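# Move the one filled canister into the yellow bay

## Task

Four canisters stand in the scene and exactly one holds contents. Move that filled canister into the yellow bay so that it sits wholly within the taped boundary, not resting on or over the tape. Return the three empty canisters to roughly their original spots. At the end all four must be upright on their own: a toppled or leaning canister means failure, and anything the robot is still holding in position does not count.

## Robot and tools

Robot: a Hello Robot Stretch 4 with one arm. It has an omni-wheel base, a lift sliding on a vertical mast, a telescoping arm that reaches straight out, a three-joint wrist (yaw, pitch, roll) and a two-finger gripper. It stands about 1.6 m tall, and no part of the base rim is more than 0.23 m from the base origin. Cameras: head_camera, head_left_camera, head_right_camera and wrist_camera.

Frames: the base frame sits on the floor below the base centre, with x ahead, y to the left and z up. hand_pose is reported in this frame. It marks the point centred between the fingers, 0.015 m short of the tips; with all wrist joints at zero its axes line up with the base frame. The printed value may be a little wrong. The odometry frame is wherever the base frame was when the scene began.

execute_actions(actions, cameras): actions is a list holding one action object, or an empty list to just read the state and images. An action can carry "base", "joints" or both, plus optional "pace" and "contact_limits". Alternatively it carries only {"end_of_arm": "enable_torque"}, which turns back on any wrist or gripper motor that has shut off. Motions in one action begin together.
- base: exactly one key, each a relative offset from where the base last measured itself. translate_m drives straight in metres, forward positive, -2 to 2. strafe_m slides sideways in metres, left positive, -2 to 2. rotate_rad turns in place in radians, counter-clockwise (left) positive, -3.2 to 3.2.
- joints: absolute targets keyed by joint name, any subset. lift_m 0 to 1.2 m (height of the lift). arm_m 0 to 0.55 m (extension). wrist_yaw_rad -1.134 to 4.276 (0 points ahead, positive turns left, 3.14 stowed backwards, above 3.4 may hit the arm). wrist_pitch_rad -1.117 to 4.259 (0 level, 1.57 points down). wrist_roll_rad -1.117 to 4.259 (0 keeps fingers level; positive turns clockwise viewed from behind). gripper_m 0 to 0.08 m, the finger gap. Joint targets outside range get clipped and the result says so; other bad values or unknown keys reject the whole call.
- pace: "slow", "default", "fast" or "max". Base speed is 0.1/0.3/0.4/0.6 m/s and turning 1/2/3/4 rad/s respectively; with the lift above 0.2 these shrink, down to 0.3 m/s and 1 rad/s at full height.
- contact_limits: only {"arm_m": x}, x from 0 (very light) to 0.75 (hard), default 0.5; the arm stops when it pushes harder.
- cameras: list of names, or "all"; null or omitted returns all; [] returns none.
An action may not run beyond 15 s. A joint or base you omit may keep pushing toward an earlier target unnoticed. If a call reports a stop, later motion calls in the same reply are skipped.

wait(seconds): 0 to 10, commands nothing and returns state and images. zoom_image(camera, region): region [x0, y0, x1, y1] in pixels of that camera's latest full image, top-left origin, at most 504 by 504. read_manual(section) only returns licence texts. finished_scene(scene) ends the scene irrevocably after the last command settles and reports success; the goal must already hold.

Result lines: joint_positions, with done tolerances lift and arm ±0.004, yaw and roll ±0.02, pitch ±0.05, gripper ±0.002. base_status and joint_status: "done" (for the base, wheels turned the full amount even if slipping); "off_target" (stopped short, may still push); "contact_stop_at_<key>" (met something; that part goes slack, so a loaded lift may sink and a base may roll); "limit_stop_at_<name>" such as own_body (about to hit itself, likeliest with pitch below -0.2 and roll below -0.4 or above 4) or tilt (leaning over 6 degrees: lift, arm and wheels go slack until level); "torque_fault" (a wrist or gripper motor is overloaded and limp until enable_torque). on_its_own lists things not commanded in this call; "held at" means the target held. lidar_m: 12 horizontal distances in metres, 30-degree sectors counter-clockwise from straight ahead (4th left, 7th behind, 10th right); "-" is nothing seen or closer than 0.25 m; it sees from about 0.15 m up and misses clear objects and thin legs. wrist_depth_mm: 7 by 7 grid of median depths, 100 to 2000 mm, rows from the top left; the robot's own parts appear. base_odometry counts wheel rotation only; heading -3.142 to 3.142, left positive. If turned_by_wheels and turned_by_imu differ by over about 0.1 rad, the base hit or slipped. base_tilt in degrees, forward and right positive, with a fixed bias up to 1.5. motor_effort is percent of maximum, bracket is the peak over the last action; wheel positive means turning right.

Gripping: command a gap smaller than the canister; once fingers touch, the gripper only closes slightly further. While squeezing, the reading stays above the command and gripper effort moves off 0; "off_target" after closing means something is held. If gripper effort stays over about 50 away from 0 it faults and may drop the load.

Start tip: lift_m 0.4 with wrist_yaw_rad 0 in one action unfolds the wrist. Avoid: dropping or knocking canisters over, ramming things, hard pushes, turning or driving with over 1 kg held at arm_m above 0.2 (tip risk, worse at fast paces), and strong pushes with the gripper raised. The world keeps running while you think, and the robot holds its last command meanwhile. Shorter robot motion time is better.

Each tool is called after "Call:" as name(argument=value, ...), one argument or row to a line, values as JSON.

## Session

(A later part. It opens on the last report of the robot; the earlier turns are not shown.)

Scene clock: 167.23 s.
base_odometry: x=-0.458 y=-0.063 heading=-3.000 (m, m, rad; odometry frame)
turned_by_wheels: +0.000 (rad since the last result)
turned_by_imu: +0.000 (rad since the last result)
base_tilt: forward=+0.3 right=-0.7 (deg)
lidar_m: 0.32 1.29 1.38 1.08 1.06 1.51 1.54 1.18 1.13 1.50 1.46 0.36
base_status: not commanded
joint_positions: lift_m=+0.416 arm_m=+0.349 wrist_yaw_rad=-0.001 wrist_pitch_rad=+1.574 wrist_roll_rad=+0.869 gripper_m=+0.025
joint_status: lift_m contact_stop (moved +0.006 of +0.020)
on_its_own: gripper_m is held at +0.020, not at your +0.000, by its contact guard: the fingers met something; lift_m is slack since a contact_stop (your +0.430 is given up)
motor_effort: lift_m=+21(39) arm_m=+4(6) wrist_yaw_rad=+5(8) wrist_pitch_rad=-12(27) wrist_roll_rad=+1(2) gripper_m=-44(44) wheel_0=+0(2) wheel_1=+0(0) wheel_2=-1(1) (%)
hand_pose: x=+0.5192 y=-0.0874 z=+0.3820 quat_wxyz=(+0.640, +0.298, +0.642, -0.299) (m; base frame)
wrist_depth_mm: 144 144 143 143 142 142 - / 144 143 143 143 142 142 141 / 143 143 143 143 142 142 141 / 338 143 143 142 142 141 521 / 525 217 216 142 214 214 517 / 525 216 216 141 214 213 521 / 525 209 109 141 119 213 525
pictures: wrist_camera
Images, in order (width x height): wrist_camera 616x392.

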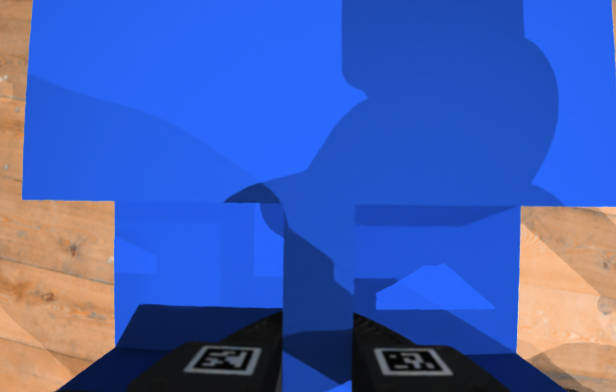

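Call:
execute_actions(
  actions=[
    {"joints":{"gripper_m":0.08}},
  ],
  cameras=[],
)

Call:
execute_actions(
  actions=[
    {"joints":{"lift_m":0.6}},
  ],
  cameras=[],
)

Call:
execute_actions(
  actions=[
    {"base":{"translate_m":-0.1},"joints":{"arm_m":0}},
  ],
  cameras=[],
)

Call:
execute_actions(
  actions=[
    {"base":{"rotate_rad":0.7}},
  ],
  cameras=["head_left_camera","head_right_camera"],
)

Scene clock: 197.43 s.
base_odometry: x=-0.458 y=-0.063 heading=-2.999 (m, m, rad; odometry frame)
turned_by_wheels: +0.000 (rad since the last result)
turned_by_imu: -0.001 (rad since the last result)
base_tilt: forward=+0.3 right=-0.6 (deg)
lidar_m: 0.34 1.30 1.37 1.07 1.04 1.52 1.57 1.21 1.12 1.50 1.43 0.36
base_status: not commanded
joint_positions: lift_m=+0.416 arm_m=+0.349 wrist_yaw_rad=+0.000 wrist_pitch_rad=+1.571 wrist_roll_rad=+0.870 gripper_m=+0.080
joint_status: all done
on_its_own: lift_m is slack since a contact_stop (your +0.430 is given up)
motor_effort: lift_m=+20(20) arm_m=+4(4) wrist_yaw_rad=+2(6) wrist_pitch_rad=-2(13) wrist_roll_rad=-1(2) gripper_m=+2(41) wheel_0=+0(1) wheel_1=+0(0) wheel_2=+1(1) (%)
hand_pose: x=+0.5201 y=-0.0874 z=+0.3815 quat_wxyz=(+0.641, +0.298, +0.641, -0.298) (m; base frame)
wrist_depth_mm: 148 148 147 147 146 146 - / 148 148 147 146 146 145 144 / 147 147 146 146 146 145 144 / 342 146 146 145 145 144 144 / 535 220 220 144 218 217 525 / 535 220 219 144 216 216 521 / 535 108 148 143 195 114 -
pictures: none
No camera images: the call's "cameras" was empty. Leave "cameras" out to get every camera's image.

Scene clock: 199.30 s.
base_odometry: x=-0.458 y=-0.063 heading=-2.999 (m, m, rad; odometry frame)
turned_by_wheels: +0.000 (rad since the last result)
turned_by_imu: +0.000 (rad since the last result)
base_tilt: forward=+0.1 right=-0.6 (deg)
lidar_m: 0.34 1.30 1.37 1.08 1.05 1.51 1.54 1.19 1.13 1.51 1.46 0.37
base_status: not commanded
joint_positions: lift_m=+0.600 arm_m=+0.349 wrist_yaw_rad=+0.000 wrist_pitch_rad=+1.571 wrist_roll_rad=+0.870 gripper_m=+0.080
joint_status: all done
motor_effort: lift_m=+23(24) arm_m=+4(4) wrist_yaw_rad=+2(2) wrist_pitch_rad=-1(0) wrist_roll_rad=+0(2) gripper_m=+2(2) wheel_0=+1(1) wheel_1=+0(0) wheel_2=+1(1) (%)
hand_pose: x=+0.5201 y=-0.0874 z=+0.5653 quat_wxyz=(+0.641, +0.298, +0.641, -0.298) (m; base frame)
wrist_depth_mm: 732 732 723 723 715 723 715 / 732 723 723 707 715 707 715 / 723 723 330 330 330 707 707 / 723 715 332 330 327 707 707 / 723 723 404 404 399 699 707 / 723 707 327 325 329 707 707 / 715 108 148 325 324 114 691
pictures: none
No camera images: the call's "cameras" was empty. Leave "cameras" out to get every camera's image.

Scene clock: 201.47 s.
base_odometry: x=-0.359 y=-0.049 heading=-3.000 (m, m, rad; odometry frame)
turned_by_wheels: +0.000 (rad since the last result)
turned_by_imu: -0.001 (rad since the last result)
base_tilt: forward=+0.1 right=-0.7 (deg)
lidar_m: 0.44 1.39 1.45 1.02 1.11 1.41 1.43 1.22 1.05 1.57 1.50 0.52
base_status: done
joint_positions: lift_m=+0.600 arm_m=+0.001 wrist_yaw_rad=+0.000 wrist_pitch_rad=+1.570 wrist_roll_rad=+0.870 gripper_m=+0.080
joint_status: all done
motor_effort: lift_m=+23(23) arm_m=-7(7) wrist_yaw_rad=+1(2) wrist_pitch_rad=-1(1) wrist_roll_rad=+4(0) gripper_m=+2(3) wheel_0=+1(7) wheel_1=+0(6) wheel_2=-3(9) (%)
hand_pose: x=+0.1721 y=-0.0874 z=+0.5653 quat_wxyz=(+0.641, +0.298, +0.641, -0.298) (m; base frame)
wrist_depth_mm: 340 415 732 723 723 723 715 / 338 418 723 715 723 715 715 / 539 544 723 715 715 715 707 / 732 715 715 715 715 715 707 / 723 707 715 500 504 707 707 / 715 715 707 496 496 504 691 / 715 108 148 500 492 114 699
pictures: none
No camera images: the call's "cameras" was empty. Leave "cameras" out to get every camera's image.

Scene clock: 202.93 s.
base_odometry: x=-0.359 y=-0.049 heading=-2.300 (m, m, rad; odometry frame)
turned_by_wheels: +0.700 (rad since the last result)
turned_by_imu: +0.696 (rad since the last result)
base_tilt: forward=+0.1 right=-0.6 (deg)
lidar_m: 1.39 1.55 1.00 2.21 1.40 1.92 1.06 1.17 1.52 1.50 0.43 0.47
base_status: done
joint_positions: lift_m=+0.600 arm_m=+0.001 wrist_yaw_rad=+0.000 wrist_pitch_rad=+1.570 wrist_roll_rad=+0.870 gripper_m=+0.080
joint_status: not commanded
motor_effort: lift_m=+22(23) arm_m=-7(7) wrist_yaw_rad=+1(1) wrist_pitch_rad=-1(1) wrist_roll_rad=-1(0) gripper_m=+1(1) wheel_0=-1(8) wheel_1=-1(6) wheel_2=+1(4) (%)
hand_pose: x=+0.1721 y=-0.0874 z=+0.5653 quat_wxyz=(+0.641, +0.298, +0.641, -0.298) (m; base frame)
wrist_depth_mm: 750 723 732 549 554 723 723 / 732 723 723 723 715 723 715 / 723 723 715 715 723 715 707 / 723 715 715 715 715 707 707 / 723 715 715 500 500 699 707 / 723 707 715 500 496 508 699 / 723 108 148 496 492 114 691
pictures: head_left_camera, head_right_camera
Images, in order (width x height): head_left_camera 420x672, head_right_camera 420x672.

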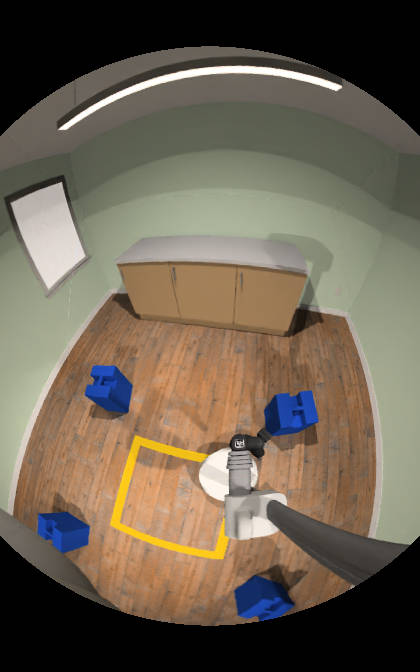

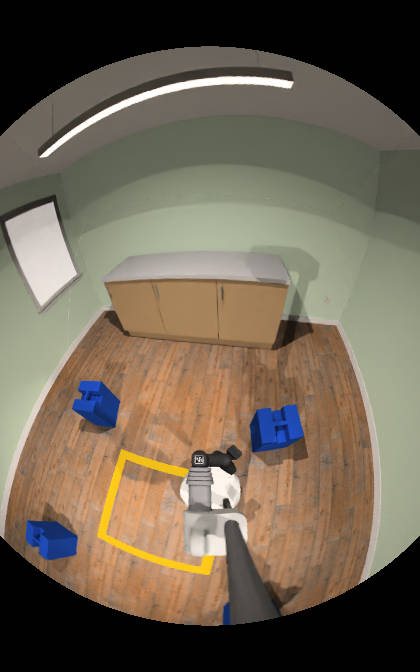

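Call:
execute_actions(
  actions=[
    {"base":{"strafe_m":-0.85}},
  ],
  cameras=[],
)

Call:
execute_actions(
  actions=[
    {"base":{"translate_m":0.42}},
  ],
  cameras=["head_left_camera"],
)

Call:
execute_actions(
  actions=[
    {"base":{"strafe_m":0.75},"pace":"slow"},
  ],
  cameras=["head_left_camera","head_right_camera"],
)

Scene clock: 224.63 s.
base_odometry: x=-0.993 y=+0.517 heading=-2.300 (m, m, rad; odometry frame)
turned_by_wheels: +0.000 (rad since the last result)
turned_by_imu: -0.002 (rad since the last result)
base_tilt: forward=+0.3 right=-0.6 (deg)
lidar_m: 1.31 0.35 0.42 1.87 2.15 1.19 1.61 0.85 0.67 0.66 0.77 1.22
base_status: done
joint_positions: lift_m=+0.600 arm_m=+0.001 wrist_yaw_rad=+0.000 wrist_pitch_rad=+1.570 wrist_roll_rad=+0.870 gripper_m=+0.080
joint_status: not commanded
motor_effort: lift_m=+22(22) arm_m=-7(7) wrist_yaw_rad=+1(1) wrist_pitch_rad=+0(0) wrist_roll_rad=-3(1) gripper_m=+1(2) wheel_0=+0(8) wheel_1=+2(9) wheel_2=+0(2) (%)
hand_pose: x=+0.1721 y=-0.0874 z=+0.5653 quat_wxyz=(+0.641, +0.298, +0.641, -0.298) (m; base frame)
wrist_depth_mm: 741 723 723 723 723 715 691 / 732 723 723 723 723 715 707 / 723 723 723 715 715 707 707 / 723 723 723 723 723 707 707 / 615 723 723 500 500 699 707 / 508 647 715 500 500 508 707 / 439 108 148 492 496 114 707
pictures: none
No camera images: the call's "cameras" was empty. Leave "cameras" out to get every camera's image.

Scene clock: 227.53 s.
base_odometry: x=-1.273 y=+0.204 heading=-2.299 (m, m, rad; odometry frame)
turned_by_wheels: +0.000 (rad since the last result)
turned_by_imu: -0.001 (rad since the last result)
base_tilt: forward=+0.1 right=-0.6 (deg)
lidar_m: 0.90 0.93 0.25 0.25 0.25 1.59 1.79 0.93 0.76 0.75 0.84 1.33
base_status: done
joint_positions: lift_m=+0.600 arm_m=+0.001 wrist_yaw_rad=+0.000 wrist_pitch_rad=+1.570 wrist_roll_rad=+0.870 gripper_m=+0.080
joint_status: not commanded
motor_effort: lift_m=+22(22) arm_m=-7(6) wrist_yaw_rad=+1(1) wrist_pitch_rad=+1(0) wrist_roll_rad=+0(1) gripper_m=+1(2) wheel_0=+0(6) wheel_1=+1(5) wheel_2=+2(7) (%)
hand_pose: x=+0.1721 y=-0.0874 z=+0.5653 quat_wxyz=(+0.641, +0.298, +0.641, -0.298) (m; base frame)
wrist_depth_mm: 732 741 723 732 715 715 715 / 732 732 732 723 715 715 715 / 732 732 723 715 715 707 707 / 723 723 723 715 715 707 715 / 723 723 715 504 504 699 699 / 723 715 715 500 496 508 707 / 715 108 148 496 492 114 691
pictures: head_left_camera
Images, in order (width x height): head_left_camera 420x672.

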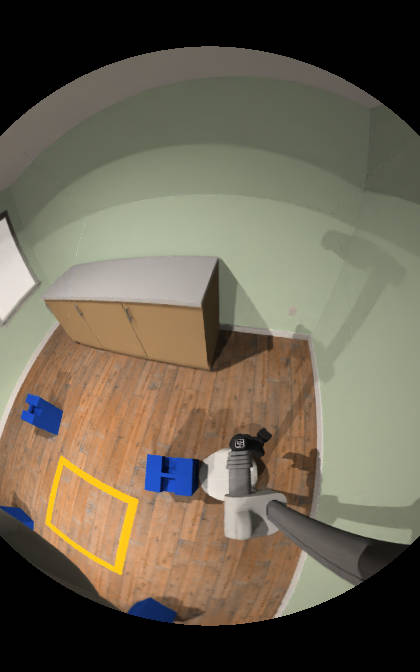

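Scene clock: 236.17 s.
base_odometry: x=-0.714 y=-0.295 heading=-2.299 (m, m, rad; odometry frame)
turned_by_wheels: +0.000 (rad since the last result)
turned_by_imu: -0.001 (rad since the last result)
base_tilt: forward=+0.0 right=-0.7 (deg)
lidar_m: 0.94 1.08 0.27 0.25 0.25 1.86 1.47 1.84 1.50 1.46 1.66 0.96
base_status: done
joint_positions: lift_m=+0.600 arm_m=+0.001 wrist_yaw_rad=+0.000 wrist_pitch_rad=+1.570 wrist_roll_rad=+0.870 gripper_m=+0.080
joint_status: not commanded
motor_effort: lift_m=+22(22) arm_m=-7(6) wrist_yaw_rad=+1(1) wrist_pitch_rad=-1(1) wrist_roll_rad=-1(1) gripper_m=+2(2) wheel_0=-6(8) wheel_1=+7(12) wheel_2=+1(1) (%)
hand_pose: x=+0.1721 y=-0.0874 z=+0.5653 quat_wxyz=(+0.641, +0.298, +0.641, -0.298) (m; base frame)
wrist_depth_mm: 741 741 723 715 723 723 715 / 723 732 732 723 715 715 707 / 741 723 723 723 715 723 715 / 732 732 715 707 723 707 707 / 723 723 723 504 504 707 707 / 723 723 715 500 496 512 699 / 715 108 148 496 488 114 699
pictures: head_left_camera, head_right_camera
Images, in order (width x height): head_left_camera 420x672, head_right_camera 420x672.

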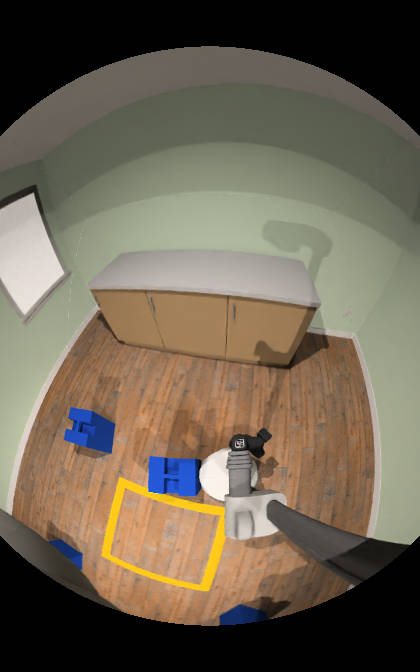

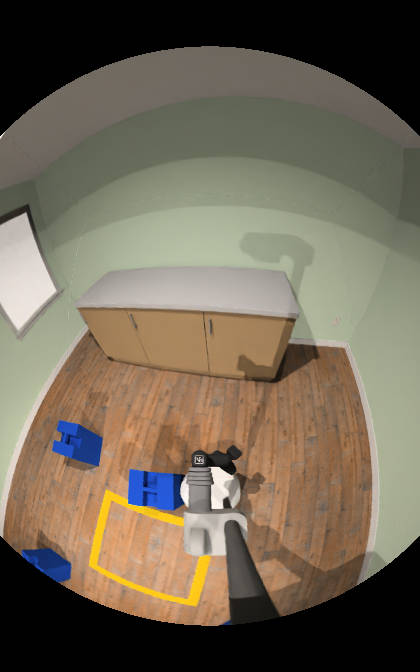

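Call:
execute_actions(
  actions=[
    {"base":{"strafe_m":-0.08}},
  ],
  cameras=[],
)

Call:
execute_actions(
  actions=[
    {"base":{"translate_m":0.42}},
  ],
  cameras=[],
)

Call:
execute_actions(
  actions=[
    {"base":{"rotate_rad":3.14}},
  ],
  cameras=[],
)

Call:
execute_actions(
  actions=[
    {"base":{"strafe_m":-0.43}},
  ],
  cameras=["head_camera","head_left_camera"],
)

Scene clock: 256.87 s.
base_odometry: x=-0.773 y=-0.242 heading=-2.299 (m, m, rad; odometry frame)
turned_by_wheels: +0.000 (rad since the last result)
turned_by_imu: -0.001 (rad since the last result)
base_tilt: forward=+0.2 right=-0.6 (deg)
lidar_m: 0.94 1.06 0.27 0.26 0.28 1.99 1.47 1.71 1.40 1.39 1.57 0.94
base_status: done
joint_positions: lift_m=+0.600 arm_m=+0.001 wrist_yaw_rad=+0.000 wrist_pitch_rad=+1.570 wrist_roll_rad=+0.870 gripper_m=+0.080
joint_status: not commanded
motor_effort: lift_m=+22(22) arm_m=-6(6) wrist_yaw_rad=+1(2) wrist_pitch_rad=+1(1) wrist_roll_rad=-2(1) gripper_m=+2(2) wheel_0=-1(4) wheel_1=+0(11) wheel_2=+1(1) (%)
hand_pose: x=+0.1721 y=-0.0874 z=+0.5653 quat_wxyz=(+0.641, +0.298, +0.641, -0.298) (m; base frame)
wrist_depth_mm: 741 723 723 723 723 715 715 / 741 732 741 715 715 715 707 / 732 723 715 723 715 715 707 / 732 723 715 715 723 707 707 / 715 715 715 500 504 707 707 / 723 723 715 500 496 508 699 / 715 108 148 496 492 114 691
pictures: none
No camera images: the call's "cameras" was empty. Leave "cameras" out to get every camera's image.

Scene clock: 259.77 s.
base_odometry: x=-1.053 y=-0.555 heading=-2.299 (m, m, rad; odometry frame)
turned_by_wheels: +0.000 (rad since the last result)
turned_by_imu: -0.001 (rad since the last result)
base_tilt: forward=+0.2 right=-0.6 (deg)
lidar_m: 0.51 0.60 0.99 1.07 0.40 0.43 1.89 1.81 1.48 1.49 0.65 0.52
base_status: done
joint_positions: lift_m=+0.600 arm_m=+0.001 wrist_yaw_rad=+0.000 wrist_pitch_rad=+1.570 wrist_roll_rad=+0.870 gripper_m=+0.080
joint_status: not commanded
motor_effort: lift_m=+22(22) arm_m=-6(6) wrist_yaw_rad=+1(0) wrist_pitch_rad=+0(1) wrist_roll_rad=-1(1) gripper_m=+2(1) wheel_0=+1(8) wheel_1=+1(6) wheel_2=+1(9) (%)
hand_pose: x=+0.1721 y=-0.0874 z=+0.5653 quat_wxyz=(+0.641, +0.298, +0.641, -0.298) (m; base frame)
wrist_depth_mm: 399 488 723 723 715 715 715 / 469 691 723 715 715 715 715 / 564 723 715 723 715 715 715 / 732 723 723 715 715 715 707 / 723 715 715 504 504 707 707 / 723 715 715 500 496 512 699 / 723 108 147 492 492 114 707
pictures: none
No camera images: the call's "cameras" was empty. Leave "cameras" out to get every camera's image.

Scene clock: 262.63 s.
base_odometry: x=-1.053 y=-0.555 heading=+0.841 (m, m, rad; odometry frame)
turned_by_wheels: +3.140 (rad since the last result)
turned_by_imu: +3.125 (rad since the last result)
base_tilt: forward=+0.2 right=-0.6 (deg)
lidar_m: 1.89 1.81 1.49 1.48 0.66 0.55 0.53 0.61 1.01 1.09 0.43 0.42
base_status: done
joint_positions: lift_m=+0.600 arm_m=+0.001 wrist_yaw_rad=+0.000 wrist_pitch_rad=+1.570 wrist_roll_rad=+0.870 gripper_m=+0.080
joint_status: not commanded
motor_effort: lift_m=+21(22) arm_m=-6(7) wrist_yaw_rad=+0(0) wrist_pitch_rad=+0(1) wrist_roll_rad=-3(2) gripper_m=+2(2) wheel_0=+1(5) wheel_1=+1(6) wheel_2=+1(10) (%)
hand_pose: x=+0.1722 y=-0.0874 z=+0.5654 quat_wxyz=(+0.641, +0.298, +0.641, -0.298) (m; base frame)
wrist_depth_mm: 741 723 723 436 668 715 715 / 741 732 723 668 715 707 715 / 741 732 723 723 715 715 707 / 723 732 715 723 715 707 707 / 715 723 715 504 504 715 699 / 723 715 715 496 496 508 699 / 723 108 148 492 492 114 699
pictures: none
No camera images: the call's "cameras" was empty. Leave "cameras" out to get every camera's image.

Scene clock: 265.40 s.
base_odometry: x=-0.732 y=-0.842 heading=+0.841 (m, m, rad; odometry frame)
turned_by_wheels: +0.000 (rad since the last result)
turned_by_imu: -0.001 (rad since the last result)
base_tilt: forward=+0.2 right=-0.5 (deg)
lidar_m: 0.28 0.30 1.91 1.91 0.76 0.61 0.61 0.71 1.14 0.66 0.68 0.33
base_status: done
joint_positions: lift_m=+0.600 arm_m=+0.001 wrist_yaw_rad=+0.000 wrist_pitch_rad=+1.570 wrist_roll_rad=+0.870 gripper_m=+0.080
joint_status: not commanded
motor_effort: lift_m=+21(21) arm_m=-6(6) wrist_yaw_rad=+1(1) wrist_pitch_rad=+1(0) wrist_roll_rad=-1(2) gripper_m=+2(1) wheel_0=-2(9) wheel_1=+0(8) wheel_2=+0(0) (%)
hand_pose: x=+0.1722 y=-0.0874 z=+0.5654 quat_wxyz=(+0.641, +0.298, +0.641, -0.298) (m; base frame)
wrist_depth_mm: 342 340 741 723 723 723 676 / 338 338 723 723 723 715 715 / 343 334 336 715 715 723 715 / 338 410 459 715 707 707 707 / 334 394 715 504 500 707 715 / 332 459 715 500 496 512 707 / 723 108 148 496 496 114 699
pictures: head_camera, head_left_camera
Images, in order (width x height): head_camera 420x560, head_left_camera 420x672.

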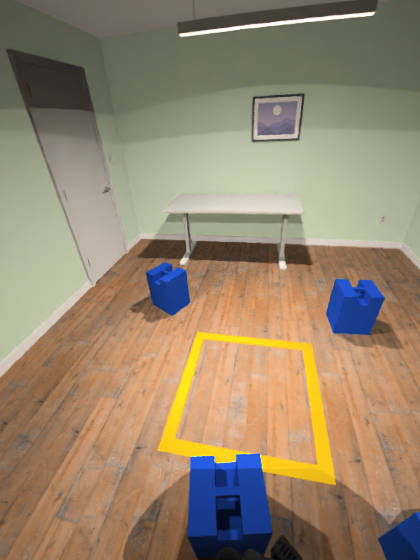

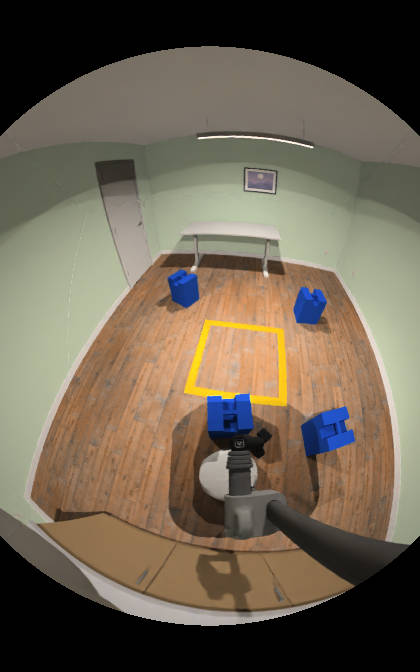

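Call:
execute_actions(
  actions=[
    {"base":{"rotate_rad":-0.16},"pace":"slow"},
  ],
  cameras=[],
)

Call:
execute_actions(
  actions=[
    {"base":{"strafe_m":0.05},"pace":"slow"},
  ],
  cameras=[],
)

Call:
execute_actions(
  actions=[
    {"base":{"translate_m":0.68},"pace":"slow"},
  ],
  cameras=[],
)

Call:
execute_actions(
  actions=[
    {"base":{"translate_m":-0.5}},
  ],
  cameras=["head_camera","head_left_camera"],
)

Scene clock: 278.23 s.
base_odometry: x=-0.732 y=-0.842 heading=+0.681 (m, m, rad; odometry frame)
turned_by_wheels: -0.160 (rad since the last result)
turned_by_imu: -0.160 (rad since the last result)
base_tilt: forward=+0.2 right=-0.7 (deg)
lidar_m: 0.28 0.29 1.96 1.89 0.87 0.63 0.61 0.64 0.94 0.65 0.65 1.85
base_status: done
joint_positions: lift_m=+0.600 arm_m=+0.001 wrist_yaw_rad=+0.000 wrist_pitch_rad=+1.570 wrist_roll_rad=+0.870 gripper_m=+0.080
joint_status: not commanded
motor_effort: lift_m=+21(21) arm_m=-6(6) wrist_yaw_rad=+1(1) wrist_pitch_rad=+1(1) wrist_roll_rad=-1(1) gripper_m=+3(1) wheel_0=+0(2) wheel_1=+1(3) wheel_2=+1(6) (%)
hand_pose: x=+0.1722 y=-0.0874 z=+0.5654 quat_wxyz=(+0.641, +0.298, +0.641, -0.298) (m; base frame)
wrist_depth_mm: 741 732 732 723 723 723 723 / 338 715 715 723 715 707 715 / 336 336 732 715 715 707 707 / 336 334 525 715 707 707 707 / 397 407 715 504 504 707 707 / 332 410 647 496 496 512 707 / 332 108 148 500 496 114 699
pictures: none
No camera images: the call's "cameras" was empty. Leave "cameras" out to get every camera's image.

Scene clock: 279.83 s.
base_odometry: x=-0.764 y=-0.803 heading=+0.681 (m, m, rad; odometry frame)
turned_by_wheels: +0.000 (rad since the last result)
turned_by_imu: +0.000 (rad since the last result)
base_tilt: forward=+0.2 right=-0.6 (deg)
lidar_m: 0.27 0.29 1.90 1.84 0.87 0.64 0.61 0.65 0.93 0.71 0.72 0.35
base_status: done
joint_positions: lift_m=+0.600 arm_m=+0.001 wrist_yaw_rad=+0.000 wrist_pitch_rad=+1.570 wrist_roll_rad=+0.870 gripper_m=+0.080
joint_status: not commanded
motor_effort: lift_m=+21(21) arm_m=-7(6) wrist_yaw_rad=+0(1) wrist_pitch_rad=+2(1) wrist_roll_rad=-3(0) gripper_m=+1(2) wheel_0=-1(4) wheel_1=+1(6) wheel_2=+0(1) (%)
hand_pose: x=+0.1722 y=-0.0874 z=+0.5654 quat_wxyz=(+0.641, +0.298, +0.641, -0.298) (m; base frame)
wrist_depth_mm: 340 732 732 723 723 715 715 / 340 336 723 723 715 715 707 / 338 336 364 723 707 707 715 / 351 410 484 715 715 707 707 / 334 404 715 500 500 707 707 / 332 379 597 500 496 512 699 / 332 108 148 496 492 114 699
pictures: none
No camera images: the call's "cameras" was empty. Leave "cameras" out to get every camera's image.

Scene clock: 287.93 s.
base_odometry: x=-0.236 y=-0.375 heading=+0.682 (m, m, rad; odometry frame)
turned_by_wheels: +0.000 (rad since the last result)
turned_by_imu: +0.001 (rad since the last result)
base_tilt: forward=+0.2 right=-0.4 (deg)
lidar_m: 0.25 0.25 1.90 1.83 1.93 1.36 1.30 1.37 0.68 0.78 2.01 1.27
base_status: done
joint_positions: lift_m=+0.600 arm_m=+0.001 wrist_yaw_rad=+0.000 wrist_pitch_rad=+1.570 wrist_roll_rad=+0.870 gripper_m=+0.080
joint_status: not commanded
motor_effort: lift_m=+21(21) arm_m=-6(7) wrist_yaw_rad=+1(0) wrist_pitch_rad=+1(2) wrist_roll_rad=-2(2) gripper_m=+0(1) wheel_0=+5(7) wheel_1=+6(7) wheel_2=-7(11) (%)
hand_pose: x=+0.1721 y=-0.0874 z=+0.5655 quat_wxyz=(+0.641, +0.298, +0.641, -0.298) (m; base frame)
wrist_depth_mm: 732 732 732 723 715 715 707 / 732 732 723 723 707 715 715 / 336 338 723 723 715 715 715 / 336 334 334 723 715 715 707 / 410 332 332 508 500 707 715 / 332 404 404 500 496 512 699 / 332 108 148 496 496 114 699
pictures: none
No camera images: the call's "cameras" was empty. Leave "cameras" out to get every camera's image.

Scene clock: 291.10 s.
base_odometry: x=-0.624 y=-0.690 heading=+0.682 (m, m, rad; odometry frame)
turned_by_wheels: +0.000 (rad since the last result)
turned_by_imu: -0.001 (rad since the last result)
base_tilt: forward=+0.1 right=-0.7 (deg)
lidar_m: 0.68 0.70 1.90 1.84 1.11 0.81 0.77 0.86 1.20 0.67 0.67 1.70
base_status: done
joint_positions: lift_m=+0.600 arm_m=+0.001 wrist_yaw_rad=+0.000 wrist_pitch_rad=+1.570 wrist_roll_rad=+0.870 gripper_m=+0.080
joint_status: not commanded
motor_effort: lift_m=+21(21) arm_m=-6(6) wrist_yaw_rad=+1(1) wrist_pitch_rad=+1(0) wrist_roll_rad=+0(2) gripper_m=+2(3) wheel_0=+0(3) wheel_1=-1(5) wheel_2=+0(6) (%)
hand_pose: x=+0.1721 y=-0.0874 z=+0.5655 quat_wxyz=(+0.641, +0.298, +0.641, -0.298) (m; base frame)
wrist_depth_mm: 585 741 732 723 723 715 661 / 640 732 715 715 715 715 707 / 715 732 715 723 723 723 707 / 723 723 723 707 707 715 715 / 723 715 715 504 500 707 699 / 723 723 715 496 496 508 699 / 715 108 148 492 492 114 699
pictures: head_camera, head_left_camera
Images, in order (width x height): head_camera 420x560, head_left_camera 420x672.

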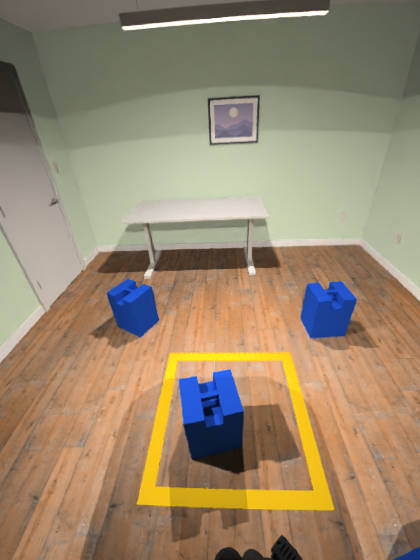

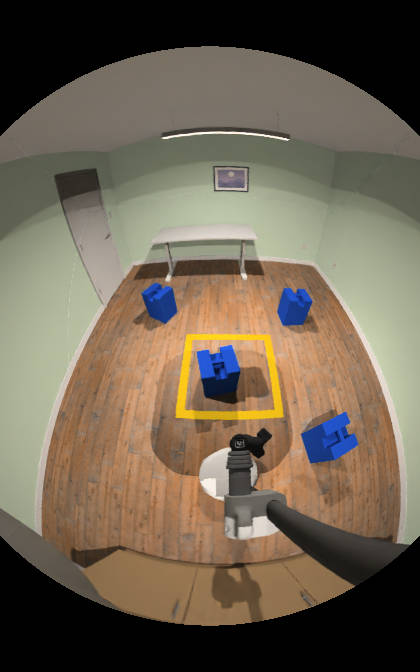

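Call:
finished_scene(
  scene=2,
)

The scene is finished: the task was done.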